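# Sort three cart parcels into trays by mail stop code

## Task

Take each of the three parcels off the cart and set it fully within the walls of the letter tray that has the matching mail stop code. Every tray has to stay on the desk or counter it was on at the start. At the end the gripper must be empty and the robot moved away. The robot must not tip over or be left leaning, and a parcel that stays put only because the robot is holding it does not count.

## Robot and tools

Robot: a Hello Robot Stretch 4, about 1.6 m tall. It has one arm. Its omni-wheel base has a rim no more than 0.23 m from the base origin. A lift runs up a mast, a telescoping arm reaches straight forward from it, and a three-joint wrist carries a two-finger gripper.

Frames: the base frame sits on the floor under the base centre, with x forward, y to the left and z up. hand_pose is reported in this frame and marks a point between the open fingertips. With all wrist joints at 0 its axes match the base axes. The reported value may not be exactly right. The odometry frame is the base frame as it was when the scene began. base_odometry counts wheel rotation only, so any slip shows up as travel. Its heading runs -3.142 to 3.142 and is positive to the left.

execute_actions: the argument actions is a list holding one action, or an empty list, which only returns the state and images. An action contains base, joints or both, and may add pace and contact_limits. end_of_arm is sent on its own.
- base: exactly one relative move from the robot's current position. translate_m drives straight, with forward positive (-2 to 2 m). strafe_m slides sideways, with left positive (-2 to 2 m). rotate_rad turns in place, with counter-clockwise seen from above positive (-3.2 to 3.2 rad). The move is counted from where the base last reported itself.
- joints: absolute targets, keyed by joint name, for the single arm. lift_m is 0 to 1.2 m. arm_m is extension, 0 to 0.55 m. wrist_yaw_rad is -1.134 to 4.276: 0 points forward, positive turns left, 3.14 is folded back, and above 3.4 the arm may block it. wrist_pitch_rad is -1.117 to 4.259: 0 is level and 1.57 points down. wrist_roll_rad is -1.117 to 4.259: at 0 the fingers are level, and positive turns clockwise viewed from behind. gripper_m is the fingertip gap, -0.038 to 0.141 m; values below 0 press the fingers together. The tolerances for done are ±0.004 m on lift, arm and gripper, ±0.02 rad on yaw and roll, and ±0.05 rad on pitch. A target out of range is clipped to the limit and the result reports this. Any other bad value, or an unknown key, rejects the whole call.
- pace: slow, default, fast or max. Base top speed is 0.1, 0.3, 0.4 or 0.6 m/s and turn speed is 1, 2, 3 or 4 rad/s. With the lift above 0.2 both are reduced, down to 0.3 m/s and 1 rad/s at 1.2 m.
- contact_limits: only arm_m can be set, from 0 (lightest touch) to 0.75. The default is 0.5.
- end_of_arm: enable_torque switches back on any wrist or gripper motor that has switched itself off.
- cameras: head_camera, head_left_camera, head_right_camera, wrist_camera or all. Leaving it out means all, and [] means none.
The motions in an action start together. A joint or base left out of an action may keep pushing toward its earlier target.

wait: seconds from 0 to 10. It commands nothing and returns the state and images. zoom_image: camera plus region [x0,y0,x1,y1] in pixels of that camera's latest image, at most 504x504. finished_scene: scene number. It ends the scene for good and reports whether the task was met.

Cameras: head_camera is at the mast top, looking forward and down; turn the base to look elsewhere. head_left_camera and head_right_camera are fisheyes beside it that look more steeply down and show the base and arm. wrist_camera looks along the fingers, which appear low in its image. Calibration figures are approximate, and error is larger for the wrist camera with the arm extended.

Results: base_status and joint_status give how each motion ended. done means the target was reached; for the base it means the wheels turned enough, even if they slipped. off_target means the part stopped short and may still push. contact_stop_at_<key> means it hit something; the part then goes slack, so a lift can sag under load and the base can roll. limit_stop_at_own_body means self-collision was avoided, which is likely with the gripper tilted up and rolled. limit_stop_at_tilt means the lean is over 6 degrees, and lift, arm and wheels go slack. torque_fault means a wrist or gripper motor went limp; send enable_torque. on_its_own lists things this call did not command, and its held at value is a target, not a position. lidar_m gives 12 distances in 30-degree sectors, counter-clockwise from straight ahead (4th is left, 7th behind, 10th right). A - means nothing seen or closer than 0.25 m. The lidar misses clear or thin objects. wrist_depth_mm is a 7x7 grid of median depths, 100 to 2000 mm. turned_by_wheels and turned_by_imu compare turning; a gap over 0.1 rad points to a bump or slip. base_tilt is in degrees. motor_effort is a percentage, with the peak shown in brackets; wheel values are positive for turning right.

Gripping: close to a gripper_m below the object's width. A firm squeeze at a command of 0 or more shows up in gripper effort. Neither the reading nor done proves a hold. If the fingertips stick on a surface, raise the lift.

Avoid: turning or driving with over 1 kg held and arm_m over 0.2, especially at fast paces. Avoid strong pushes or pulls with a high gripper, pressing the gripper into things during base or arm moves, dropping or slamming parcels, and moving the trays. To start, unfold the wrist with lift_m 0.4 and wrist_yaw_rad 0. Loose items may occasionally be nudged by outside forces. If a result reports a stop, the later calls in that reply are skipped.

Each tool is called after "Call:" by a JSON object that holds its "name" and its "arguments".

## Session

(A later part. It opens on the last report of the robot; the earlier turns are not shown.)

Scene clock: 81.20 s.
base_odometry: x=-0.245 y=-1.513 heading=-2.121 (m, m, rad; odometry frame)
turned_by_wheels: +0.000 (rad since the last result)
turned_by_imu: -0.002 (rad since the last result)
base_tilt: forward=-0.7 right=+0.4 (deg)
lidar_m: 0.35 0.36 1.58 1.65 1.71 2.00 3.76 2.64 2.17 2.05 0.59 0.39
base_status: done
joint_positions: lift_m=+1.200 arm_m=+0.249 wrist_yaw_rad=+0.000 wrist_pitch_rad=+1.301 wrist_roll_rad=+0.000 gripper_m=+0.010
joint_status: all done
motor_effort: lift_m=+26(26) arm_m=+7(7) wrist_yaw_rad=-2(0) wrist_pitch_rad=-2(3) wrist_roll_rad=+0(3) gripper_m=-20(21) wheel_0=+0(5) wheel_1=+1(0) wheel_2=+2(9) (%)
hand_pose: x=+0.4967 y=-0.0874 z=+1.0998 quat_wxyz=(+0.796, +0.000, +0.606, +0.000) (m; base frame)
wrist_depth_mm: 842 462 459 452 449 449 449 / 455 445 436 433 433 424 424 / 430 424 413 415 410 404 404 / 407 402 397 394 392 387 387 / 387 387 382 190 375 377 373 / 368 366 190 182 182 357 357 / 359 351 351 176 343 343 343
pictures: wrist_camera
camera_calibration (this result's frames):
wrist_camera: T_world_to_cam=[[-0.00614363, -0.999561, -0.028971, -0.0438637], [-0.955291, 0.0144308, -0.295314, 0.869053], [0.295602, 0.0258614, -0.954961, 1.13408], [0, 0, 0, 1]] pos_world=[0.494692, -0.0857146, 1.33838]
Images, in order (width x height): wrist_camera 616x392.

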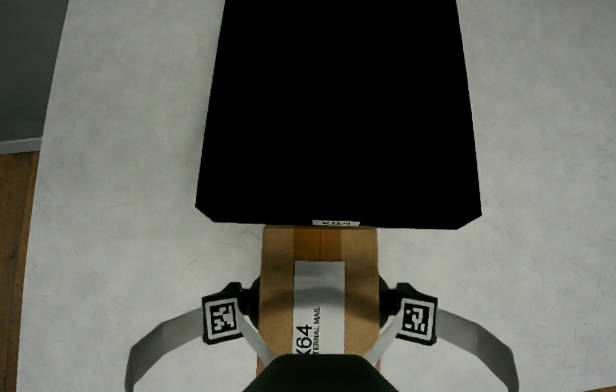

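Call:
{"name": "execute_actions", "arguments": {"actions": [{"base":{"strafe_m":-0.02},"joints":{"arm_m":0.47}}], "cameras": ["wrist_camera"]}}

Call:
{"name": "execute_actions", "arguments": {"actions": [{"joints":{"lift_m":1.078}}], "cameras": []}}

Call:
{"name": "execute_actions", "arguments": {"actions": [{"joints":{"gripper_m":0.075}}], "cameras": []}}

Call:
{"name": "execute_actions", "arguments": {"actions": [{"joints":{"lift_m":1.2},"pace":"fast"}], "cameras": ["wrist_camera"]}}

Call:
{"name": "execute_actions", "arguments": {"actions": [{"base":{"translate_m":-2.0},"joints":{"arm_m":0},"pace":"max"}], "cameras": ["head_left_camera"]}}

Call:
{"name": "execute_actions", "arguments": {"actions": [{"base":{"rotate_rad":1.58},"joints":{"lift_m":1.0},"pace":"fast"}], "cameras": []}}

Call:
{"name": "execute_actions", "arguments": {"actions": [{"base":{"translate_m":0.53},"joints":{"arm_m":0.1},"pace":"fast"}], "cameras": ["wrist_camera","head_camera"]}}

Scene clock: 93.00 s.
base_odometry: x=-0.262 y=-1.503 heading=-2.121 (m, m, rad; odometry frame)
turned_by_wheels: +0.000 (rad since the last result)
turned_by_imu: -0.002 (rad since the last result)
base_tilt: forward=-0.7 right=+0.3 (deg)
lidar_m: 0.34 0.36 1.58 1.69 1.74 2.04 3.76 2.63 2.17 2.03 0.59 0.39
base_status: done
joint_positions: lift_m=+1.200 arm_m=+0.469 wrist_yaw_rad=+0.000 wrist_pitch_rad=+1.301 wrist_roll_rad=+0.000 gripper_m=+0.010
joint_status: all done
motor_effort: lift_m=+26(26) arm_m=+7(7) wrist_yaw_rad=-1(2) wrist_pitch_rad=-2(2) wrist_roll_rad=-2(0) gripper_m=-22(21) wheel_0=-1(5) wheel_1=+1(1) wheel_2=+1(1) (%)
hand_pose: x=+0.7166 y=-0.0874 z=+1.0998 quat_wxyz=(+0.796, +0.000, +0.606, +0.000) (m; base frame)
wrist_depth_mm: 473 469 462 459 452 449 445 / 452 445 436 436 430 427 427 / 427 427 413 413 407 402 410 / 404 402 394 394 392 387 389 / 389 387 377 190 373 368 370 / 370 368 190 182 183 355 355 / 357 349 345 175 340 309 343
pictures: wrist_camera
camera_calibration (this result's frames):
wrist_camera: T_world_to_cam=[[-0.00623181, -0.999561, -0.0289712, -0.0424558], [-0.955278, 0.0145162, -0.295353, 1.07921], [0.295643, 0.0258349, -0.954949, 1.06902], [0, 0, 0, 1]] pos_world=[0.714635, -0.0857213, 1.33838]
Images, in order (width x height): wrist_camera 616x392.

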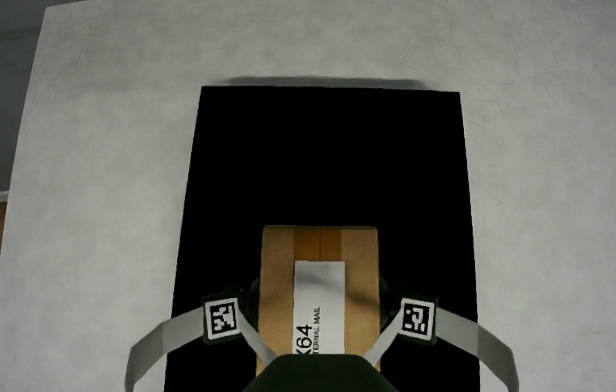

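Scene clock: 94.57 s.
base_odometry: x=-0.262 y=-1.503 heading=-2.121 (m, m, rad; odometry frame)
turned_by_wheels: +0.000 (rad since the last result)
turned_by_imu: -0.001 (rad since the last result)
base_tilt: forward=-0.6 right=+0.3 (deg)
lidar_m: 0.33 0.35 1.61 1.69 1.77 2.01 3.01 2.63 2.16 2.04 0.57 0.41
base_status: not commanded
joint_positions: lift_m=+1.078 arm_m=+0.469 wrist_yaw_rad=+0.000 wrist_pitch_rad=+1.301 wrist_roll_rad=+0.000 gripper_m=+0.010
joint_status: all done
motor_effort: lift_m=+16(25) arm_m=+7(7) wrist_yaw_rad=-3(3) wrist_pitch_rad=-2(2) wrist_roll_rad=+0(1) gripper_m=-20(21) wheel_0=-1(1) wheel_1=+1(1) wheel_2=+1(1) (%)
hand_pose: x=+0.7166 y=-0.0874 z=+0.9786 quat_wxyz=(+0.796, +0.000, +0.606, +0.000) (m; base frame)
wrist_depth_mm: 320 315 286 285 279 265 306 / 306 285 298 296 293 286 293 / 291 266 282 281 279 272 272 / 278 267 271 270 266 262 216 / 264 249 259 191 253 251 207 / 253 233 190 182 183 241 203 / 245 202 237 176 233 218 -
pictures: none
No camera images: the call's "cameras" was empty. Leave "cameras" out to get every camera's image.

Scene clock: 96.00 s.
base_odometry: x=-0.262 y=-1.503 heading=-2.121 (m, m, rad; odometry frame)
turned_by_wheels: +0.000 (rad since the last result)
turned_by_imu: -0.001 (rad since the last result)
base_tilt: forward=-0.7 right=+0.5 (deg)
lidar_m: 0.35 0.37 1.59 1.67 1.76 2.03 3.01 2.64 2.17 2.03 0.55 0.39
base_status: not commanded
joint_positions: lift_m=+1.078 arm_m=+0.469 wrist_yaw_rad=+0.000 wrist_pitch_rad=+1.301 wrist_roll_rad=+0.000 gripper_m=+0.075
joint_status: all done
motor_effort: lift_m=+16(15) arm_m=+7(7) wrist_yaw_rad=-1(3) wrist_pitch_rad=-2(1) wrist_roll_rad=-2(1) gripper_m=-3(20) wheel_0=-1(1) wheel_1=+1(1) wheel_2=+1(1) (%)
hand_pose: x=+0.7166 y=-0.0874 z=+0.9786 quat_wxyz=(+0.796, +0.000, +0.606, +0.000) (m; base frame)
wrist_depth_mm: 322 317 286 283 278 265 306 / 309 286 297 294 291 286 294 / 291 266 283 281 278 272 274 / 278 267 270 270 267 264 216 / 265 250 258 208 253 253 207 / 253 232 200 200 198 241 204 / 244 216 238 143 235 231 -
pictures: none
No camera images: the call's "cameras" was empty. Leave "cameras" out to get every camera's image.

Scene clock: 97.27 s.
base_odometry: x=-0.262 y=-1.503 heading=-2.121 (m, m, rad; odometry frame)
turned_by_wheels: +0.000 (rad since the last result)
turned_by_imu: -0.001 (rad since the last result)
base_tilt: forward=-0.7 right=+0.2 (deg)
lidar_m: 0.35 0.38 1.58 1.70 1.77 2.02 3.73 2.65 2.15 2.03 0.60 0.39
base_status: not commanded
joint_positions: lift_m=+1.200 arm_m=+0.469 wrist_yaw_rad=+0.000 wrist_pitch_rad=+1.301 wrist_roll_rad=+0.000 gripper_m=+0.075
joint_status: all done
motor_effort: lift_m=+26(29) arm_m=+6(6) wrist_yaw_rad=-2(2) wrist_pitch_rad=-1(1) wrist_roll_rad=+0(1) gripper_m=-1(1) wheel_0=-1(1) wheel_1=+1(1) wheel_2=+0(1) (%)
hand_pose: x=+0.7167 y=-0.0874 z=+1.0998 quat_wxyz=(+0.796, +0.000, +0.605, +0.000) (m; base frame)
wrist_depth_mm: 466 466 462 455 455 452 449 / 452 445 439 436 430 430 430 / 424 421 415 413 410 404 407 / 407 402 397 394 389 387 387 / 384 387 377 375 375 368 373 / 373 370 199 317 206 353 357 / 357 355 347 143 345 342 343
pictures: wrist_camera
camera_calibration (this result's frames):
wrist_camera: T_world_to_cam=[[-0.00622797, -0.999561, -0.028972, -0.0424568], [-0.955239, 0.0145162, -0.295478, 1.07937], [0.295769, 0.025835, -0.95491, 1.06889], [0, 0, 0, 1]] pos_world=[0.714647, -0.0857213, 1.3384]
Images, in order (width x height): wrist_camera 616x392.

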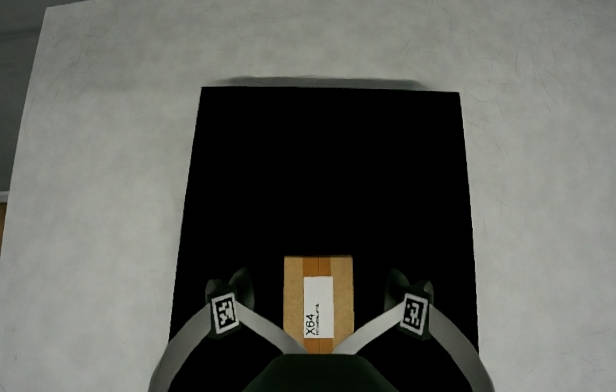

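Scene clock: 105.40 s.
base_odometry: x=+0.783 y=+0.202 heading=-2.121 (m, m, rad; odometry frame)
turned_by_wheels: +0.000 (rad since the last result)
turned_by_imu: +0.000 (rad since the last result)
base_tilt: forward=-0.7 right=+0.4 (deg)
lidar_m: 2.39 2.40 1.70 0.95 1.68 1.01 0.95 1.00 1.31 1.82 1.87 2.51
base_status: done
joint_positions: lift_m=+1.200 arm_m=+0.001 wrist_yaw_rad=+0.000 wrist_pitch_rad=+1.301 wrist_roll_rad=+0.000 gripper_m=+0.075
joint_status: all done
motor_effort: lift_m=+25(25) arm_m=-7(7) wrist_yaw_rad=-2(2) wrist_pitch_rad=-1(2) wrist_roll_rad=-2(0) gripper_m=+0(2) wheel_0=+0(3) wheel_1=+1(5) wheel_2=-2(9) (%)
hand_pose: x=+0.2490 y=-0.0874 z=+1.0998 quat_wxyz=(+0.796, +0.000, +0.605, +0.000) (m; base frame)
wrist_depth_mm: 1537 1618 1618 1576 1576 1537 1499 / 1576 1499 1576 1499 1499 1499 1499 / 1499 1430 1499 1430 1430 1397 1430 / 1397 1366 1366 1366 1366 1366 1366 / 1336 1336 1366 1336 1308 1308 1308 / 1255 1281 200 1281 206 1229 1229 / 1255 1229 1060 143 1182 1182 1160
pictures: head_left_camera
Images, in order (width x height): head_left_camera 420x672.

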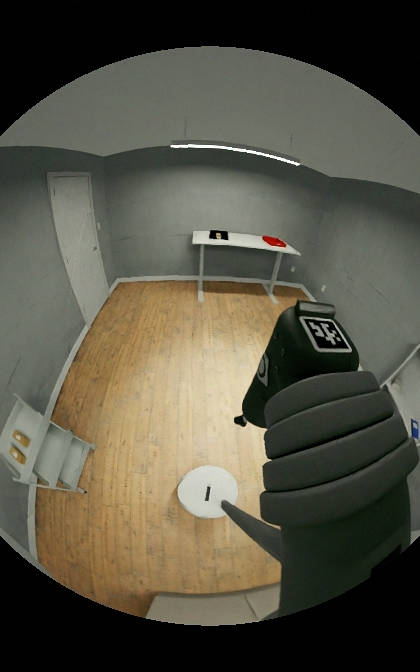

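Scene clock: 108.27 s.
base_odometry: x=+0.783 y=+0.202 heading=-0.541 (m, m, rad; odometry frame)
turned_by_wheels: +1.580 (rad since the last result)
turned_by_imu: +1.576 (rad since the last result)
base_tilt: forward=-0.7 right=+0.5 (deg)
lidar_m: 0.96 1.66 0.99 0.92 0.99 1.36 1.85 1.87 2.54 2.37 2.37 1.70
base_status: done
joint_positions: lift_m=+1.000 arm_m=+0.001 wrist_yaw_rad=+0.000 wrist_pitch_rad=+1.301 wrist_roll_rad=+0.000 gripper_m=+0.075
joint_status: all done
motor_effort: lift_m=+16(24) arm_m=-6(7) wrist_yaw_rad=-2(0) wrist_pitch_rad=-1(1) wrist_roll_rad=+2(3) gripper_m=-3(2) wheel_0=-2(4) wheel_1=+0(4) wheel_2=-1(4) (%)
hand_pose: x=+0.2491 y=-0.0874 z=+0.9006 quat_wxyz=(+0.796, +0.000, +0.605, +0.000) (m; base frame)
wrist_depth_mm: 1430 1366 1308 1205 1336 1336 1308 / 1308 1308 1308 1308 1281 1281 1255 / 1255 1255 1255 1205 1205 1205 1229 / 1229 1205 1182 1160 1160 1160 1138 / 1138 1118 1138 1118 1098 1098 1098 / 1098 1098 200 1078 206 1060 1060 / 1060 1042 854 143 1025 1008 991
pictures: none
No camera images: the call's "cameras" was empty. Leave "cameras" out to get every camera's image.

Scene clock: 111.23 s.
base_odometry: x=+1.237 y=-0.070 heading=-0.541 (m, m, rad; odometry frame)
turned_by_wheels: +0.000 (rad since the last result)
turned_by_imu: -0.002 (rad since the last result)
base_tilt: forward=-0.7 right=+0.4 (deg)
lidar_m: 0.43 0.49 1.47 0.98 0.99 1.36 2.37 2.78 2.49 2.39 1.58 0.44
base_status: done
joint_positions: lift_m=+1.000 arm_m=+0.099 wrist_yaw_rad=+0.000 wrist_pitch_rad=+1.301 wrist_roll_rad=+0.000 gripper_m=+0.075
joint_status: all done
motor_effort: lift_m=+16(16) arm_m=+7(8) wrist_yaw_rad=-1(1) wrist_pitch_rad=-1(2) wrist_roll_rad=-2(1) gripper_m=-1(2) wheel_0=+0(2) wheel_1=+0(1) wheel_2=+1(8) (%)
hand_pose: x=+0.3467 y=-0.0874 z=+0.9006 quat_wxyz=(+0.796, +0.000, +0.605, +0.000) (m; base frame)
wrist_depth_mm: 991 946 569 559 554 1025 1078 / 1205 544 512 525 535 1205 1229 / 1229 517 504 504 504 1205 1205 / 1182 508 500 496 484 1138 1160 / 1138 1138 1025 904 732 1098 1118 / 1098 1098 199 1060 206 1060 1060 / 1060 1042 1042 143 1025 1008 1025
pictures: head_camera, wrist_camera
camera_calibration (this result's frames):
wrist_camera: T_world_to_cam=[[-0.00629102, -0.99956, -0.0289734, -0.0505134], [-0.955205, 0.0145797, -0.295584, 0.667214], [0.295877, 0.025816, -0.954877, 0.98804], [0, 0, 0, 1]] pos_world=[0.34467, -0.0857262, 1.13921]
Images, in order (width x height): head_camera 420x560, wrist_camera 616x392.

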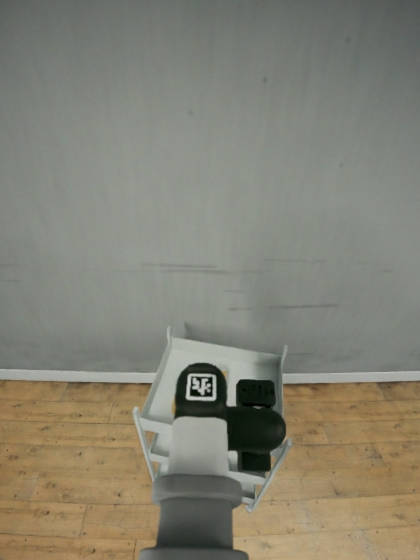

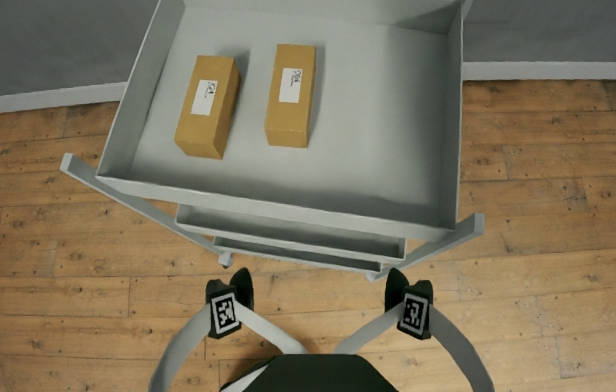

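Call:
{"name": "execute_actions", "arguments": {"actions": [{"base":{"strafe_m":0.035},"joints":{"arm_m":0.375,"wrist_roll_rad":0.06},"pace":"fast"}], "cameras": []}}

Call:
{"name": "execute_actions", "arguments": {"actions": [{"joints":{"lift_m":0.85},"pace":"fast"}], "cameras": ["wrist_camera"]}}

Scene clock: 117.83 s.
base_odometry: x=+1.255 y=-0.040 heading=-0.541 (m, m, rad; odometry frame)
turned_by_wheels: +0.000 (rad since the last result)
turned_by_imu: -0.002 (rad since the last result)
base_tilt: forward=-0.6 right=+0.4 (deg)
lidar_m: 0.44 0.48 1.49 0.94 0.94 1.33 2.36 2.76 2.54 2.42 1.61 0.44
base_status: done
joint_positions: lift_m=+1.000 arm_m=+0.374 wrist_yaw_rad=+0.000 wrist_pitch_rad=+1.300 wrist_roll_rad=+0.060 gripper_m=+0.075
joint_status: all done
motor_effort: lift_m=+16(16) arm_m=+7(7) wrist_yaw_rad=-1(2) wrist_pitch_rad=+0(2) wrist_roll_rad=-1(2) gripper_m=-1(1) wheel_0=+0(10) wheel_1=-1(7) wheel_2=-1(3) (%)
hand_pose: x=+0.6218 y=-0.0874 z=+0.9006 quat_wxyz=(+0.796, +0.024, +0.605, -0.018) (m; base frame)
wrist_depth_mm: 585 603 640 661 683 699 723 / 707 741 798 809 842 878 904 / 917 931 917 1042 1118 1160 1160 / 1182 1160 496 488 477 459 1118 / 1138 1138 477 466 462 455 1078 / 1098 459 200 402 206 436 1042 / 1078 433 392 143 424 394 1008
pictures: none
No camera images: the call's "cameras" was empty. Leave "cameras" out to get every camera's image.

Scene clock: 119.20 s.
base_odometry: x=+1.255 y=-0.040 heading=-0.541 (m, m, rad; odometry frame)
turned_by_wheels: +0.000 (rad since the last result)
turned_by_imu: -0.001 (rad since the last result)
base_tilt: forward=-0.7 right=+0.4 (deg)
lidar_m: 0.42 0.50 1.47 0.95 0.96 1.34 2.39 2.76 2.52 2.45 1.61 0.44
base_status: not commanded
joint_positions: lift_m=+0.850 arm_m=+0.374 wrist_yaw_rad=+0.000 wrist_pitch_rad=+1.301 wrist_roll_rad=+0.060 gripper_m=+0.075
joint_status: all done
motor_effort: lift_m=+16(15) arm_m=+6(7) wrist_yaw_rad=-2(2) wrist_pitch_rad=+0(1) wrist_roll_rad=+0(0) gripper_m=-3(2) wheel_0=+0(0) wheel_1=-1(1) wheel_2=+0(1) (%)
hand_pose: x=+0.6218 y=-0.0874 z=+0.7506 quat_wxyz=(+0.796, +0.024, +0.605, -0.018) (m; base frame)
wrist_depth_mm: 559 609 640 661 683 699 732 / 699 342 332 325 778 842 891 / 854 349 351 347 342 334 320 / 303 340 340 334 329 325 322 / 290 324 322 270 315 314 309 / 276 307 200 257 206 300 296 / 278 256 294 143 291 286 286
pictures: wrist_camera
camera_calibration (this result's frames):
wrist_camera: T_world_to_cam=[[-0.06343, -0.996978, -0.04485, -0.00544613], [-0.952674, 0.0738768, -0.294881, 0.888653], [0.297304, 0.0240231, -0.954481, 0.7621], [0, 0, 0, 1]] pos_world=[0.619675, -0.0893885, 0.989213]
Images, in order (width x height): wrist_camera 616x392.

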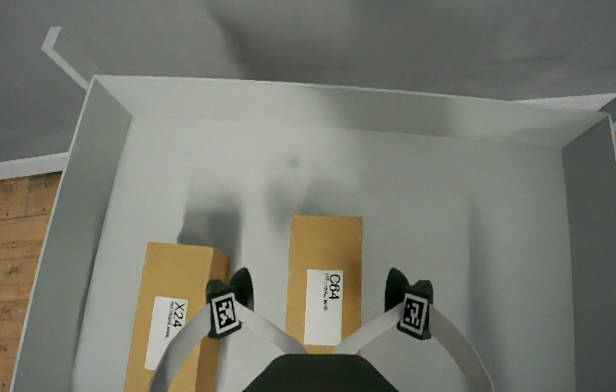

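Call:
{"name": "execute_actions", "arguments": {"actions": [{"base":{"strafe_m":-0.004},"joints":{"arm_m":0.367,"lift_m":0.785},"pace":"slow"}], "cameras": ["wrist_camera"]}}

Call:
{"name": "execute_actions", "arguments": {"actions": [{"joints":{"gripper_m":0.005}}], "cameras": []}}

Call:
{"name": "execute_actions", "arguments": {"actions": [{"joints":{"lift_m":0.97}}], "cameras": ["wrist_camera"]}}

Call:
{"name": "execute_actions", "arguments": {"actions": [{"base":{"translate_m":-1.35},"joints":{"arm_m":0,"wrist_roll_rad":0},"pace":"max"}], "cameras": []}}

Call:
{"name": "execute_actions", "arguments": {"actions": [{"base":{"rotate_rad":-1.575},"pace":"fast"}], "cameras": ["head_left_camera"]}}

Call:
{"name": "execute_actions", "arguments": {"actions": [{"base":{"translate_m":1.8},"joints":{"lift_m":1.2},"pace":"max"}], "cameras": ["head_left_camera","head_camera"]}}

Scene clock: 130.27 s.
base_odometry: x=+1.253 y=-0.044 heading=-0.541 (m, m, rad; odometry frame)
turned_by_wheels: +0.000 (rad since the last result)
turned_by_imu: -0.002 (rad since the last result)
base_tilt: forward=-0.7 right=+0.4 (deg)
lidar_m: 0.42 0.50 1.46 0.94 0.96 1.33 2.36 2.77 2.50 2.42 1.57 0.43
base_status: done
joint_positions: lift_m=+0.786 arm_m=+0.368 wrist_yaw_rad=+0.000 wrist_pitch_rad=+1.301 wrist_roll_rad=+0.060 gripper_m=+0.075
joint_status: all done
motor_effort: lift_m=+14(12) arm_m=-7(7) wrist_yaw_rad=-1(2) wrist_pitch_rad=-1(0) wrist_roll_rad=-1(0) gripper_m=-2(2) wheel_0=+2(4) wheel_1=-1(1) wheel_2=+0(2) (%)
hand_pose: x=+0.6161 y=-0.0874 z=+0.6857 quat_wxyz=(+0.796, +0.024, +0.605, -0.018) (m; base frame)
wrist_depth_mm: 259 262 255 248 241 449 699 / 266 297 293 287 281 265 255 / 271 287 282 278 276 272 271 / 271 272 268 213 263 260 259 / 260 208 256 203 252 249 247 / 251 201 198 196 195 239 237 / 240 191 237 143 233 228 229
pictures: wrist_camera
camera_calibration (this result's frames):
wrist_camera: T_world_to_cam=[[-0.0634304, -0.996978, -0.04485, -0.00871303], [-0.952674, 0.0738772, -0.294882, 0.86416], [0.297304, 0.024023, -0.954481, 0.701832], [0, 0, 0, 1]] pos_world=[0.614052, -0.0893885, 0.924319]
Images, in order (width x height): wrist_camera 616x392.

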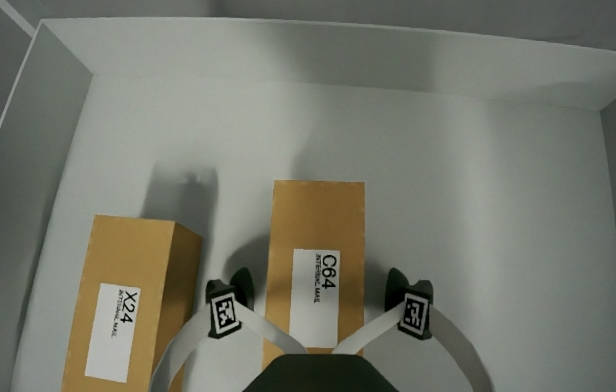

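Scene clock: 131.77 s.
base_odometry: x=+1.253 y=-0.044 heading=-0.541 (m, m, rad; odometry frame)
turned_by_wheels: +0.000 (rad since the last result)
turned_by_imu: -0.001 (rad since the last result)
base_tilt: forward=-0.8 right=+0.4 (deg)
lidar_m: 0.43 0.51 1.49 0.96 0.98 1.34 2.36 2.75 2.52 2.42 1.61 0.46
base_status: not commanded
joint_positions: lift_m=+0.785 arm_m=+0.368 wrist_yaw_rad=+0.000 wrist_pitch_rad=+1.301 wrist_roll_rad=+0.060 gripper_m=+0.005
joint_status: all done
motor_effort: lift_m=+15(15) arm_m=-7(7) wrist_yaw_rad=-2(3) wrist_pitch_rad=-1(2) wrist_roll_rad=+0(1) gripper_m=-22(23) wheel_0=+2(2) wheel_1=-1(1) wheel_2=+0(0) (%)
hand_pose: x=+0.6161 y=-0.0874 z=+0.6856 quat_wxyz=(+0.796, +0.024, +0.605, -0.018) (m; base frame)
wrist_depth_mm: 248 255 250 248 240 449 707 / 265 296 291 289 282 266 254 / 272 286 282 278 276 272 270 / 271 273 270 198 263 260 258 / 260 206 255 190 251 249 246 / 250 199 189 182 184 239 237 / 240 190 236 176 231 227 228
pictures: none
No camera images: the call's "cameras" was empty. Leave "cameras" out to get every camera's image.

Scene clock: 133.63 s.
base_odometry: x=+1.253 y=-0.044 heading=-0.541 (m, m, rad; odometry frame)
turned_by_wheels: +0.000 (rad since the last result)
turned_by_imu: -0.001 (rad since the last result)
base_tilt: forward=-0.7 right=+0.3 (deg)
lidar_m: 0.43 0.50 1.49 0.96 0.98 1.34 2.40 2.76 2.54 2.43 1.59 0.43
base_status: not commanded
joint_positions: lift_m=+0.970 arm_m=+0.368 wrist_yaw_rad=+0.000 wrist_pitch_rad=+1.301 wrist_roll_rad=+0.060 gripper_m=+0.005
joint_status: all done
motor_effort: lift_m=+27(30) arm_m=-7(7) wrist_yaw_rad=-3(0) wrist_pitch_rad=-2(1) wrist_roll_rad=+0(1) gripper_m=-21(19) wheel_0=+1(2) wheel_1=-1(1) wheel_2=+0(0) (%)
hand_pose: x=+0.6160 y=-0.0874 z=+0.8697 quat_wxyz=(+0.795, +0.024, +0.605, -0.018) (m; base frame)
wrist_depth_mm: 597 615 654 676 691 707 741 / 723 741 798 820 866 891 931 / 917 904 473 960 1008 1138 1138 / 1138 1138 462 199 452 442 1098 / 1138 449 442 190 433 424 1060 / 1060 424 189 182 184 410 1008 / 1025 359 362 176 394 359 960
pictures: wrist_camera
camera_calibration (this result's frames):
wrist_camera: T_world_to_cam=[[-0.063445, -0.996978, -0.044829, -0.000477245], [-0.952771, 0.0738769, -0.294567, 0.918102], [0.296989, 0.024023, -0.954579, 0.877747], [0, 0, 0, 1]] pos_world=[0.61403, -0.0893885, 1.1083]
Images, in order (width x height): wrist_camera 616x392.

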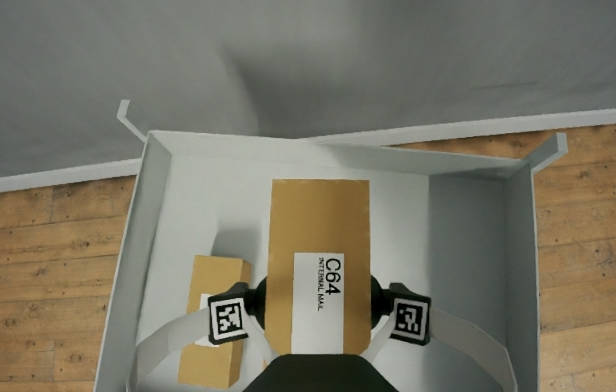

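Scene clock: 138.77 s.
base_odometry: x=+0.096 y=+0.652 heading=-0.541 (m, m, rad; odometry frame)
turned_by_wheels: +0.000 (rad since the last result)
turned_by_imu: +0.000 (rad since the last result)
base_tilt: forward=-0.8 right=+0.4 (deg)
lidar_m: 1.77 1.35 0.94 0.90 0.96 1.38 1.01 1.00 1.81 2.42 2.54 2.55
base_status: done
joint_positions: lift_m=+0.970 arm_m=+0.001 wrist_yaw_rad=+0.000 wrist_pitch_rad=+1.301 wrist_roll_rad=+0.000 gripper_m=+0.005
joint_status: all done
motor_effort: lift_m=+26(26) arm_m=-7(7) wrist_yaw_rad=+0(2) wrist_pitch_rad=-2(3) wrist_roll_rad=+1(5) gripper_m=-19(21) wheel_0=+1(5) wheel_1=+0(1) wheel_2=-1(9) (%)
hand_pose: x=+0.2489 y=-0.0874 z=+0.8697 quat_wxyz=(+0.796, +0.000, +0.606, +0.000) (m; base frame)
wrist_depth_mm: 1366 1336 1336 1308 1336 1308 1281 / 1281 1229 1281 1229 1255 1229 1255 / 1205 1229 1205 1160 1182 1182 1160 / 1205 1182 1138 198 1118 1138 1098 / 1118 1118 1098 190 1078 1078 1078 / 1078 1078 189 182 183 1042 1025 / 1025 1008 831 176 991 991 976
pictures: none
No camera images: the call's "cameras" was empty. Leave "cameras" out to get every camera's image.

Scene clock: 140.97 s.
base_odometry: x=+0.096 y=+0.652 heading=-2.116 (m, m, rad; odometry frame)
turned_by_wheels: -1.575 (rad since the last result)
turned_by_imu: -1.574 (rad since the last result)
base_tilt: forward=-0.7 right=+0.3 (deg)
lidar_m: 2.42 2.51 2.56 1.78 1.38 0.95 0.88 0.93 1.38 1.00 1.02 1.83
base_status: done
joint_positions: lift_m=+0.970 arm_m=+0.001 wrist_yaw_rad=+0.000 wrist_pitch_rad=+1.301 wrist_roll_rad=+0.000 gripper_m=+0.005
joint_status: not commanded
motor_effort: lift_m=+26(26) arm_m=-6(7) wrist_yaw_rad=+0(0) wrist_pitch_rad=-2(2) wrist_roll_rad=-3(1) gripper_m=-23(21) wheel_0=+1(5) wheel_1=-2(7) wheel_2=+0(6) (%)
hand_pose: x=+0.2490 y=-0.0874 z=+0.8697 quat_wxyz=(+0.796, +0.000, +0.606, +0.000) (m; base frame)
wrist_depth_mm: 1336 1366 1308 1281 1336 1308 1255 / 1308 1281 1255 1255 1229 1205 1229 / 1229 1182 1205 1182 1182 1182 1160 / 1160 1138 1160 198 1118 1118 1118 / 1118 1098 1078 190 1078 1098 1060 / 1060 1042 188 182 184 1025 1025 / 1025 1008 831 176 976 976 976
pictures: head_left_camera
Images, in order (width x height): head_left_camera 420x672.

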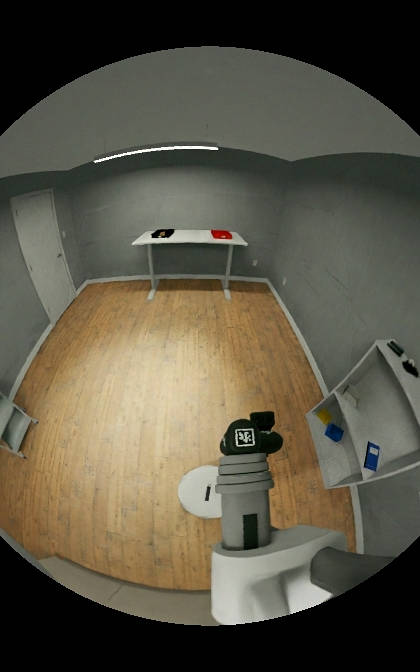

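Scene clock: 147.40 s.
base_odometry: x=-0.837 y=-0.888 heading=-2.116 (m, m, rad; odometry frame)
turned_by_wheels: +0.000 (rad since the last result)
turned_by_imu: -0.006 (rad since the last result)
base_tilt: forward=-0.7 right=+0.3 (deg)
lidar_m: 0.63 0.65 0.87 2.51 2.35 2.57 2.76 1.51 1.29 1.23 1.26 0.69
base_status: done
joint_positions: lift_m=+1.200 arm_m=+0.001 wrist_yaw_rad=+0.000 wrist_pitch_rad=+1.301 wrist_roll_rad=+0.000 gripper_m=+0.005
joint_status: all done
motor_effort: lift_m=+25(29) arm_m=-6(6) wrist_yaw_rad=+0(2) wrist_pitch_rad=-2(3) wrist_roll_rad=-3(1) gripper_m=-22(23) wheel_0=-1(4) wheel_1=-1(3) wheel_2=+0(11) (%)
hand_pose: x=+0.2489 y=-0.0874 z=+1.0998 quat_wxyz=(+0.796, +0.000, +0.606, +0.000) (m; base frame)
wrist_depth_mm: 1537 1537 1576 1576 1537 1576 1537 / 1537 1537 1499 1576 1464 1499 1464 / 1464 1430 1464 1430 1430 1430 1430 / 1397 1366 1397 198 1308 1366 1366 / 1336 1308 1336 190 1308 1308 1308 / 1281 1255 188 182 184 1229 1229 / 1255 1229 1118 176 1182 1205 1182
pictures: head_camera, head_left_camera
Images, in order (width x height): head_camera 420x560, head_left_camera 420x672.

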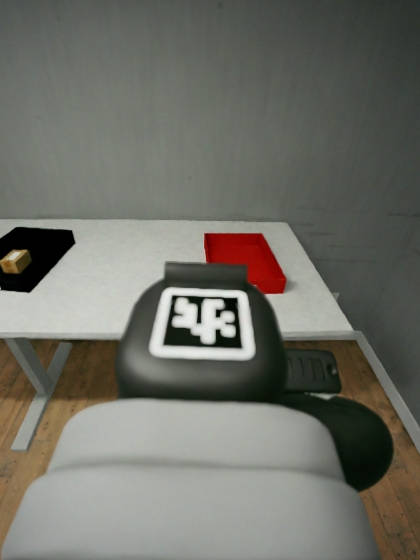

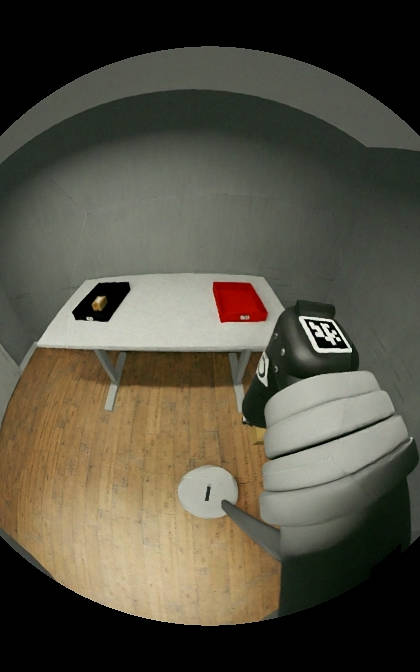

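Call:
{"name": "execute_actions", "arguments": {"actions": [{"base":{"translate_m":0.28},"joints":{"arm_m":0.25},"pace":"fast"}], "cameras": ["wrist_camera","head_camera"]}}

Scene clock: 159.53 s.
base_odometry: x=-0.982 y=-1.127 heading=-2.116 (m, m, rad; odometry frame)
turned_by_wheels: +0.000 (rad since the last result)
turned_by_imu: -0.002 (rad since the last result)
base_tilt: forward=-0.7 right=+0.4 (deg)
lidar_m: 0.34 0.37 0.48 2.51 2.60 2.53 3.05 1.77 1.29 1.21 0.55 0.37
base_status: done
joint_positions: lift_m=+1.200 arm_m=+0.249 wrist_yaw_rad=+0.000 wrist_pitch_rad=+1.301 wrist_roll_rad=+0.000 gripper_m=+0.005
joint_status: all done
motor_effort: lift_m=+25(25) arm_m=+7(8) wrist_yaw_rad=-2(0) wrist_pitch_rad=-1(3) wrist_roll_rad=+1(0) gripper_m=-20(23) wheel_0=+1(5) wheel_1=+0(3) wheel_2=+1(5) (%)
hand_pose: x=+0.4967 y=-0.0874 z=+1.0998 quat_wxyz=(+0.796, +0.000, +0.606, +0.000) (m; base frame)
wrist_depth_mm: 477 469 459 452 449 449 445 / 449 445 439 433 430 421 424 / 427 421 415 413 410 402 407 / 404 402 399 199 392 389 389 / 387 389 382 190 375 373 375 / 370 368 189 182 184 357 355 / 357 353 353 176 343 340 345
pictures: head_camera, wrist_camera
camera_calibration (this result's frames):
wrist_camera: T_world_to_cam=[[-0.00609789, -0.999562, -0.0289713, -0.0438803], [-0.955275, 0.0143887, -0.29537, 0.869139], [0.295658, 0.0258744, -0.954944, 1.13411], [0, 0, 0, 1]] pos_world=[0.494691, -0.0857113, 1.33846]
Images, in order (width x height): head_camera 420x560, wrist_camera 616x392.

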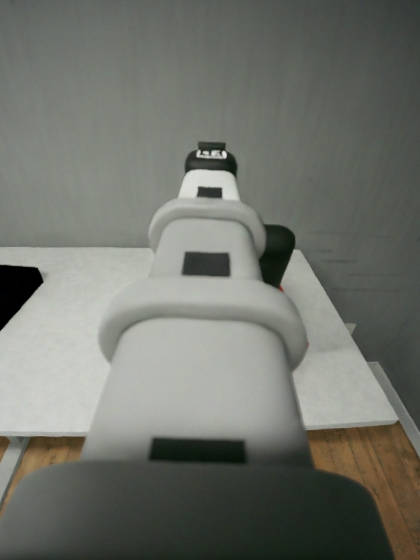

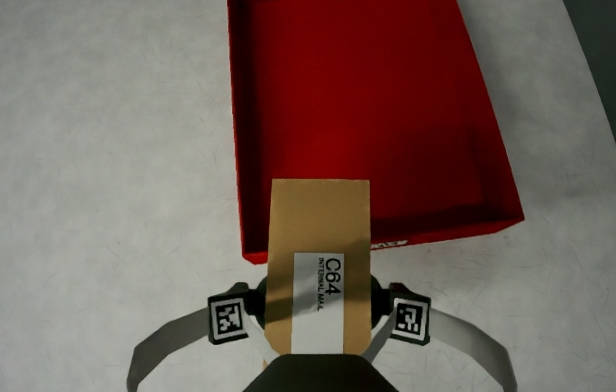

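Call:
{"name": "execute_actions", "arguments": {"actions": [{"base":{"strafe_m":-0.045},"joints":{"arm_m":0.44,"wrist_roll_rad":-0.12}}], "cameras": ["wrist_camera"]}}

Call:
{"name": "execute_actions", "arguments": {"actions": [{"joints":{"lift_m":1.078}}], "cameras": []}}

Call:
{"name": "execute_actions", "arguments": {"actions": [{"joints":{"gripper_m":0.075}}], "cameras": []}}

Call:
{"name": "execute_actions", "arguments": {"actions": [{"joints":{"lift_m":1.2},"pace":"fast"}], "cameras": ["wrist_camera"]}}

Call:
{"name": "execute_actions", "arguments": {"actions": [{"base":{"translate_m":-2.0},"joints":{"arm_m":0,"wrist_roll_rad":0},"pace":"max"}], "cameras": ["head_left_camera"]}}

Call:
{"name": "execute_actions", "arguments": {"actions": [{"base":{"rotate_rad":1.7},"joints":{"lift_m":1.0},"pace":"fast"}], "cameras": []}}

Call:
{"name": "execute_actions", "arguments": {"actions": [{"base":{"translate_m":1.36},"pace":"max"}], "cameras": []}}

Call:
{"name": "execute_actions", "arguments": {"actions": [{"base":{"rotate_rad":-0.12},"joints":{"arm_m":0.1},"pace":"fast"}], "cameras": ["wrist_camera"]}}

Scene clock: 173.00 s.
base_odometry: x=-1.021 y=-1.104 heading=-2.116 (m, m, rad; odometry frame)
turned_by_wheels: +0.000 (rad since the last result)
turned_by_imu: -0.002 (rad since the last result)
base_tilt: forward=-0.6 right=+0.4 (deg)
lidar_m: 0.34 0.38 0.50 2.55 2.61 2.58 3.07 1.74 1.26 1.17 0.55 0.40
base_status: done
joint_positions: lift_m=+1.200 arm_m=+0.439 wrist_yaw_rad=+0.000 wrist_pitch_rad=+1.301 wrist_roll_rad=-0.120 gripper_m=+0.005
joint_status: all done
motor_effort: lift_m=+25(25) arm_m=+7(8) wrist_yaw_rad=-1(2) wrist_pitch_rad=-1(2) wrist_roll_rad=+0(5) gripper_m=-21(20) wheel_0=+0(8) wheel_1=+0(3) wheel_2=+0(3) (%)
hand_pose: x=+0.6867 y=-0.0874 z=+1.0998 quat_wxyz=(+0.794, -0.048, +0.604, +0.036) (m; base frame)
wrist_depth_mm: 459 462 455 452 459 462 462 / 436 436 436 436 433 439 439 / 418 415 407 410 413 413 418 / 394 397 392 199 389 394 397 / 382 379 377 189 377 375 382 / 359 364 189 182 183 359 364 / 349 343 347 176 345 304 349
pictures: wrist_camera
camera_calibration (this result's frames):
wrist_camera: T_world_to_cam=[[0.109062, -0.994031, 0.00294074, -0.156423], [-0.950029, -0.105104, -0.293936, 1.03497], [0.29249, 0.0292634, -0.955821, 1.08139], [0, 0, 0, 1]] pos_world=[0.684011, -0.0783558, 1.33829]
Images, in order (width x height): wrist_camera 616x392.

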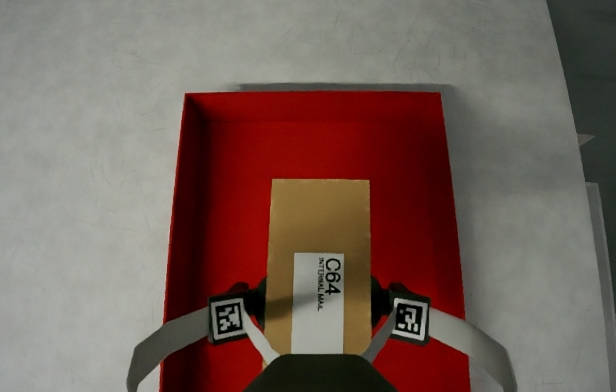

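Scene clock: 174.57 s.
base_odometry: x=-1.021 y=-1.104 heading=-2.116 (m, m, rad; odometry frame)
turned_by_wheels: +0.000 (rad since the last result)
turned_by_imu: -0.001 (rad since the last result)
base_tilt: forward=-0.7 right=+0.5 (deg)
lidar_m: 0.33 0.37 0.49 2.55 2.61 2.57 3.05 1.73 1.24 1.18 0.55 0.37
base_status: not commanded
joint_positions: lift_m=+1.078 arm_m=+0.439 wrist_yaw_rad=+0.000 wrist_pitch_rad=+1.301 wrist_roll_rad=-0.120 gripper_m=+0.005
joint_status: all done
motor_effort: lift_m=+15(23) arm_m=+7(7) wrist_yaw_rad=-1(1) wrist_pitch_rad=-2(2) wrist_roll_rad=-2(4) gripper_m=-20(21) wheel_0=+0(0) wheel_1=+0(0) wheel_2=+0(0) (%)
hand_pose: x=+0.6866 y=-0.0874 z=+0.9786 quat_wxyz=(+0.794, -0.048, +0.604, +0.036) (m; base frame)
wrist_depth_mm: 314 282 277 278 277 274 312 / 300 286 294 296 294 286 298 / 283 264 279 279 282 265 285 / 271 264 268 198 267 264 271 / 259 243 257 190 257 251 254 / 247 239 189 182 184 243 201 / 237 193 236 176 234 211 198
pictures: none
No camera images: the call's "cameras" was empty. Leave "cameras" out to get every camera's image.

Scene clock: 176.07 s.
base_odometry: x=-1.021 y=-1.104 heading=-2.116 (m, m, rad; odometry frame)
turned_by_wheels: +0.000 (rad since the last result)
turned_by_imu: -0.001 (rad since the last result)
base_tilt: forward=-0.8 right=+0.4 (deg)
lidar_m: 0.33 0.35 0.48 2.55 2.61 2.59 3.05 1.72 1.25 1.17 0.56 0.39
base_status: not commanded
joint_positions: lift_m=+1.078 arm_m=+0.439 wrist_yaw_rad=+0.000 wrist_pitch_rad=+1.301 wrist_roll_rad=-0.120 gripper_m=+0.075
joint_status: all done
motor_effort: lift_m=+15(15) arm_m=+7(7) wrist_yaw_rad=-1(1) wrist_pitch_rad=-2(2) wrist_roll_rad=+1(3) gripper_m=-2(22) wheel_0=+0(0) wheel_1=+0(0) wheel_2=+0(1) (%)
hand_pose: x=+0.6866 y=-0.0874 z=+0.9786 quat_wxyz=(+0.794, -0.048, +0.604, +0.036) (m; base frame)
wrist_depth_mm: 312 282 277 278 277 273 314 / 298 286 294 296 296 283 300 / 286 265 281 282 281 266 285 / 272 265 270 215 268 265 272 / 259 244 256 206 258 253 257 / 248 241 199 198 198 245 202 / 238 222 236 142 237 227 199
pictures: none
No camera images: the call's "cameras" was empty. Leave "cameras" out to get every camera's image.

Scene clock: 177.33 s.
base_odometry: x=-1.021 y=-1.104 heading=-2.116 (m, m, rad; odometry frame)
turned_by_wheels: +0.000 (rad since the last result)
turned_by_imu: -0.001 (rad since the last result)
base_tilt: forward=-0.7 right=+0.3 (deg)
lidar_m: 0.34 0.35 0.50 2.56 2.60 2.62 3.06 1.73 1.26 1.16 0.56 0.36
base_status: not commanded
joint_positions: lift_m=+1.200 arm_m=+0.439 wrist_yaw_rad=+0.000 wrist_pitch_rad=+1.301 wrist_roll_rad=-0.120 gripper_m=+0.075
joint_status: all done
motor_effort: lift_m=+26(26) arm_m=+7(7) wrist_yaw_rad=-1(2) wrist_pitch_rad=-2(2) wrist_roll_rad=+0(1) gripper_m=-3(1) wheel_0=+0(0) wheel_1=+0(0) wheel_2=+0(0) (%)
hand_pose: x=+0.6867 y=-0.0874 z=+1.0998 quat_wxyz=(+0.794, -0.048, +0.604, +0.036) (m; base frame)
wrist_depth_mm: 462 459 452 459 459 459 466 / 439 436 433 436 436 439 442 / 418 415 404 404 410 410 421 / 397 399 389 394 394 397 399 / 382 382 375 329 379 375 379 / 362 364 200 315 207 362 364 / 349 347 349 143 349 343 351
pictures: wrist_camera
camera_calibration (this result's frames):
wrist_camera: T_world_to_cam=[[0.109061, -0.994031, 0.00295107, -0.156438], [-0.950001, -0.105103, -0.294026, 1.03506], [0.292581, 0.0292633, -0.955793, 1.08123], [0, 0, 0, 1]] pos_world=[0.684022, -0.0783558, 1.33823]
Images, in order (width x height): wrist_camera 616x392.

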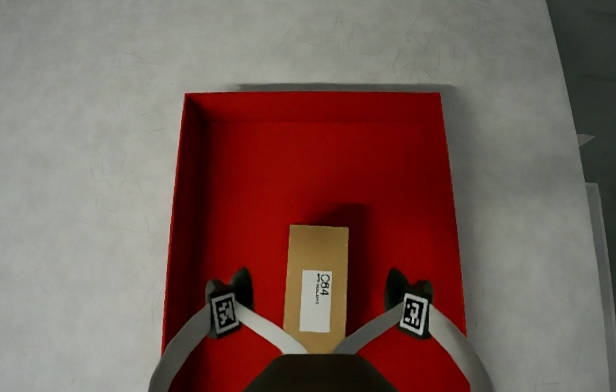

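Scene clock: 185.47 s.
base_odometry: x=+0.017 y=+0.606 heading=-2.116 (m, m, rad; odometry frame)
turned_by_wheels: +0.000 (rad since the last result)
turned_by_imu: +0.000 (rad since the last result)
base_tilt: forward=-0.7 right=+0.3 (deg)
lidar_m: 2.37 2.43 2.62 1.80 1.45 1.04 0.98 1.03 1.37 0.92 0.96 1.75
base_status: done
joint_positions: lift_m=+1.200 arm_m=+0.001 wrist_yaw_rad=+0.000 wrist_pitch_rad=+1.301 wrist_roll_rad=+0.000 gripper_m=+0.075
joint_status: all done
motor_effort: lift_m=+25(25) arm_m=-6(7) wrist_yaw_rad=+0(2) wrist_pitch_rad=-1(2) wrist_roll_rad=-1(4) gripper_m=-2(2) wheel_0=+0(4) wheel_1=+0(5) wheel_2=+0(9) (%)
hand_pose: x=+0.2490 y=-0.0874 z=+1.0998 quat_wxyz=(+0.796, +0.000, +0.605, +0.000) (m; base frame)
wrist_depth_mm: 1661 1618 1576 1576 1576 1537 1537 / 1618 1499 1537 1499 1499 1499 1499 / 1464 1499 1430 1464 1430 1397 1430 / 1397 1366 1397 1397 1366 1366 1336 / 1308 1336 1336 1281 1308 1281 1205 / 1281 1308 200 1255 206 1255 1255 / 1229 1205 1060 143 1205 1205 1182
pictures: head_left_camera
Images, in order (width x height): head_left_camera 420x672.

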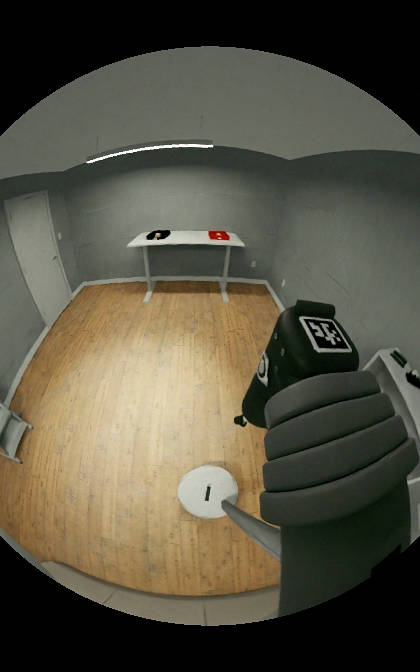

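Scene clock: 188.43 s.
base_odometry: x=+0.017 y=+0.606 heading=-0.416 (m, m, rad; odometry frame)
turned_by_wheels: +1.700 (rad since the last result)
turned_by_imu: +1.696 (rad since the last result)
base_tilt: forward=-0.8 right=+0.4 (deg)
lidar_m: 1.82 1.27 1.01 0.98 1.05 0.98 0.96 1.02 2.00 2.35 2.52 2.53
base_status: done
joint_positions: lift_m=+1.000 arm_m=+0.001 wrist_yaw_rad=+0.000 wrist_pitch_rad=+1.301 wrist_roll_rad=+0.000 gripper_m=+0.075
joint_status: all done
motor_effort: lift_m=+16(16) arm_m=-6(6) wrist_yaw_rad=-1(0) wrist_pitch_rad=-1(1) wrist_roll_rad=+0(0) gripper_m=-4(3) wheel_0=-1(2) wheel_1=+0(6) wheel_2=-1(4) (%)
hand_pose: x=+0.2491 y=-0.0874 z=+0.9006 quat_wxyz=(+0.796, +0.000, +0.605, +0.000) (m; base frame)
wrist_depth_mm: 1366 1397 1366 1308 1336 1336 1308 / 1308 1336 1255 1308 1255 1229 1255 / 1281 1255 1229 1205 1229 1205 1182 / 1205 1182 1205 1182 1182 1118 1160 / 1138 1118 1118 1098 1098 1118 1118 / 1098 1098 200 1078 206 1060 1042 / 1060 1060 854 143 1025 1008 1008
pictures: none
No camera images: the call's "cameras" was empty. Leave "cameras" out to get every camera's image.

Scene clock: 193.77 s.
base_odometry: x=+1.261 y=+0.056 heading=-0.416 (m, m, rad; odometry frame)
turned_by_wheels: +0.000 (rad since the last result)
turned_by_imu: -0.004 (rad since the last result)
base_tilt: forward=-0.7 right=+0.3 (deg)
lidar_m: 0.49 1.19 1.51 0.84 0.93 1.35 2.37 2.84 2.56 2.49 0.58 0.47
base_status: done
joint_positions: lift_m=+1.000 arm_m=+0.001 wrist_yaw_rad=+0.000 wrist_pitch_rad=+1.301 wrist_roll_rad=+0.000 gripper_m=+0.075
joint_status: not commanded
motor_effort: lift_m=+16(16) arm_m=-7(7) wrist_yaw_rad=-2(0) wrist_pitch_rad=-1(1) wrist_roll_rad=+0(0) gripper_m=-1(3) wheel_0=-1(6) wheel_1=+0(2) wheel_2=+1(11) (%)
hand_pose: x=+0.2491 y=-0.0874 z=+0.9006 quat_wxyz=(+0.796, +0.000, +0.605, +0.000) (m; base frame)
wrist_depth_mm: 1281 1281 1229 559 559 559 554 / 1308 1308 1281 521 535 535 525 / 1255 1255 1205 809 788 500 469 / 1205 1182 1160 1060 1008 768 1138 / 1118 1138 1138 1098 1118 1098 1118 / 1078 1078 199 1078 206 1078 1042 / 1060 1042 842 143 1025 1025 1008
pictures: none
No camera images: the call's "cameras" was empty. Leave "cameras" out to get every camera's image.

Scene clock: 194.87 s.
base_odometry: x=+1.261 y=+0.056 heading=-0.536 (m, m, rad; odometry frame)
turned_by_wheels: -0.120 (rad since the last result)
turned_by_imu: -0.120 (rad since the last result)
base_tilt: forward=-0.9 right=+0.4 (deg)
lidar_m: 0.50 1.16 1.56 0.84 0.89 1.21 2.35 2.39 2.62 2.52 1.66 0.51
base_status: done
joint_positions: lift_m=+1.000 arm_m=+0.099 wrist_yaw_rad=+0.000 wrist_pitch_rad=+1.300 wrist_roll_rad=+0.000 gripper_m=+0.075
joint_status: all done
motor_effort: lift_m=+16(16) arm_m=+6(7) wrist_yaw_rad=+0(1) wrist_pitch_rad=-1(1) wrist_roll_rad=+2(0) gripper_m=-2(1) wheel_0=+0(4) wheel_1=+1(5) wheel_2=+1(2) (%)
hand_pose: x=+0.3468 y=-0.0874 z=+0.9006 quat_wxyz=(+0.796, +0.000, +0.605, +0.000) (m; base frame)
wrist_depth_mm: 1042 1060 1008 559 559 554 1078 / 1229 1308 549 525 535 535 1255 / 1281 1255 504 512 508 508 1205 / 1182 1205 1160 759 741 488 459 / 1118 1138 1160 1118 1008 1118 1098 / 1078 1078 200 1078 205 1078 1042 / 1042 1060 1042 143 1025 1008 1025
pictures: wrist_camera
camera_calibration (this result's frames):
wrist_camera: T_world_to_cam=[[-0.00609924, -0.999563, -0.0289273, -0.0506197], [-0.955174, 0.0143858, -0.295695, 0.667309], [0.295982, 0.0258271, -0.954844, 0.98798], [0, 0, 0, 1]] pos_world=[0.344664, -0.085714, 1.13922]
Images, in order (width x height): wrist_camera 616x392.

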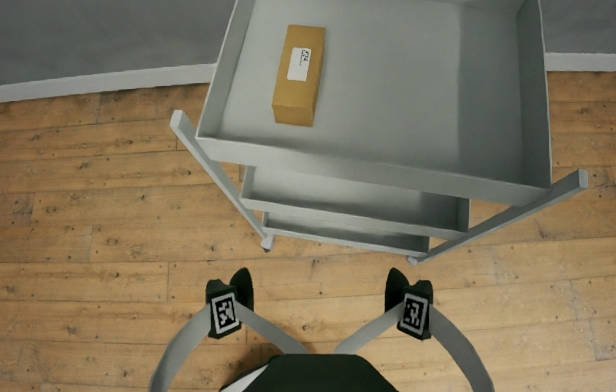

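Call:
{"name": "execute_actions", "arguments": {"actions": [{"base":{"strafe_m":0.02},"joints":{"arm_m":0.4,"wrist_roll_rad":0.15,"gripper_m":0.082},"pace":"fast"}], "cameras": []}}

Call:
{"name": "execute_actions", "arguments": {"actions": [{"joints":{"lift_m":0.85},"pace":"fast"}], "cameras": ["wrist_camera"]}}

Scene clock: 203.27 s.
base_odometry: x=+1.271 y=+0.074 heading=-0.536 (m, m, rad; odometry frame)
turned_by_wheels: +0.000 (rad since the last result)
turned_by_imu: -0.002 (rad since the last result)
base_tilt: forward=-0.7 right=+0.4 (deg)
lidar_m: 0.50 1.14 1.53 0.83 0.89 1.17 2.35 2.36 2.63 2.52 1.66 0.51
base_status: done
joint_positions: lift_m=+1.000 arm_m=+0.399 wrist_yaw_rad=+0.000 wrist_pitch_rad=+1.300 wrist_roll_rad=+0.150 gripper_m=+0.082
joint_status: all done
motor_effort: lift_m=+16(16) arm_m=+6(7) wrist_yaw_rad=-2(4) wrist_pitch_rad=+0(1) wrist_roll_rad=+2(7) gripper_m=-1(1) wheel_0=+2(5) wheel_1=+1(9) wheel_2=+0(4) (%)
hand_pose: x=+0.6468 y=-0.0874 z=+0.9006 quat_wxyz=(+0.794, +0.059, +0.604, -0.045) (m; base frame)
wrist_depth_mm: 580 603 654 691 741 778 831 / 668 715 788 854 904 991 1042 / 842 917 946 496 496 488 477 / 1138 1205 1160 488 477 473 462 / 1182 1160 1138 462 462 449 445 / 1098 1118 209 407 206 433 424 / 1078 1025 445 143 427 415 415
pictures: none
No camera images: the call's "cameras" was empty. Leave "cameras" out to get every camera's image.

Scene clock: 204.63 s.
base_odometry: x=+1.271 y=+0.074 heading=-0.536 (m, m, rad; odometry frame)
turned_by_wheels: +0.000 (rad since the last result)
turned_by_imu: -0.001 (rad since the last result)
base_tilt: forward=-0.7 right=+0.4 (deg)
lidar_m: 0.48 1.16 1.48 0.83 0.86 1.19 2.36 2.37 2.61 2.55 1.63 0.52
base_status: not commanded
joint_positions: lift_m=+0.850 arm_m=+0.399 wrist_yaw_rad=+0.000 wrist_pitch_rad=+1.301 wrist_roll_rad=+0.150 gripper_m=+0.082
joint_status: all done
motor_effort: lift_m=+16(17) arm_m=+7(6) wrist_yaw_rad=-2(0) wrist_pitch_rad=-1(1) wrist_roll_rad=+1(0) gripper_m=+0(2) wheel_0=+2(2) wheel_1=+1(1) wheel_2=-1(1) (%)
hand_pose: x=+0.6467 y=-0.0874 z=+0.7506 quat_wxyz=(+0.794, +0.059, +0.604, -0.045) (m; base frame)
wrist_depth_mm: 580 603 609 654 699 732 788 / 668 723 336 351 347 340 334 / 866 931 351 349 343 338 332 / 1042 1042 332 332 329 324 319 / 1025 1025 322 268 312 310 304 / 991 960 210 258 206 296 293 / 946 917 296 143 290 283 281
pictures: wrist_camera
camera_calibration (this result's frames):
wrist_camera: T_world_to_cam=[[-0.149517, -0.98637, -0.0686911, 0.0706365], [-0.942386, 0.163187, -0.292026, 0.911466], [0.299255, 0.0210704, -0.95394, 0.752745], [0, 0, 0, 1]] pos_world=[0.644251, -0.0949263, 0.989098]
Images, in order (width x height): wrist_camera 616x392.

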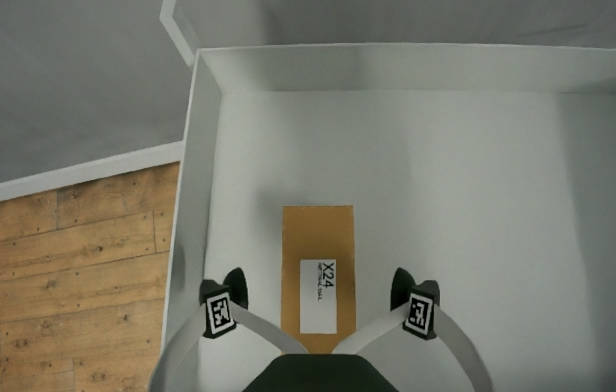

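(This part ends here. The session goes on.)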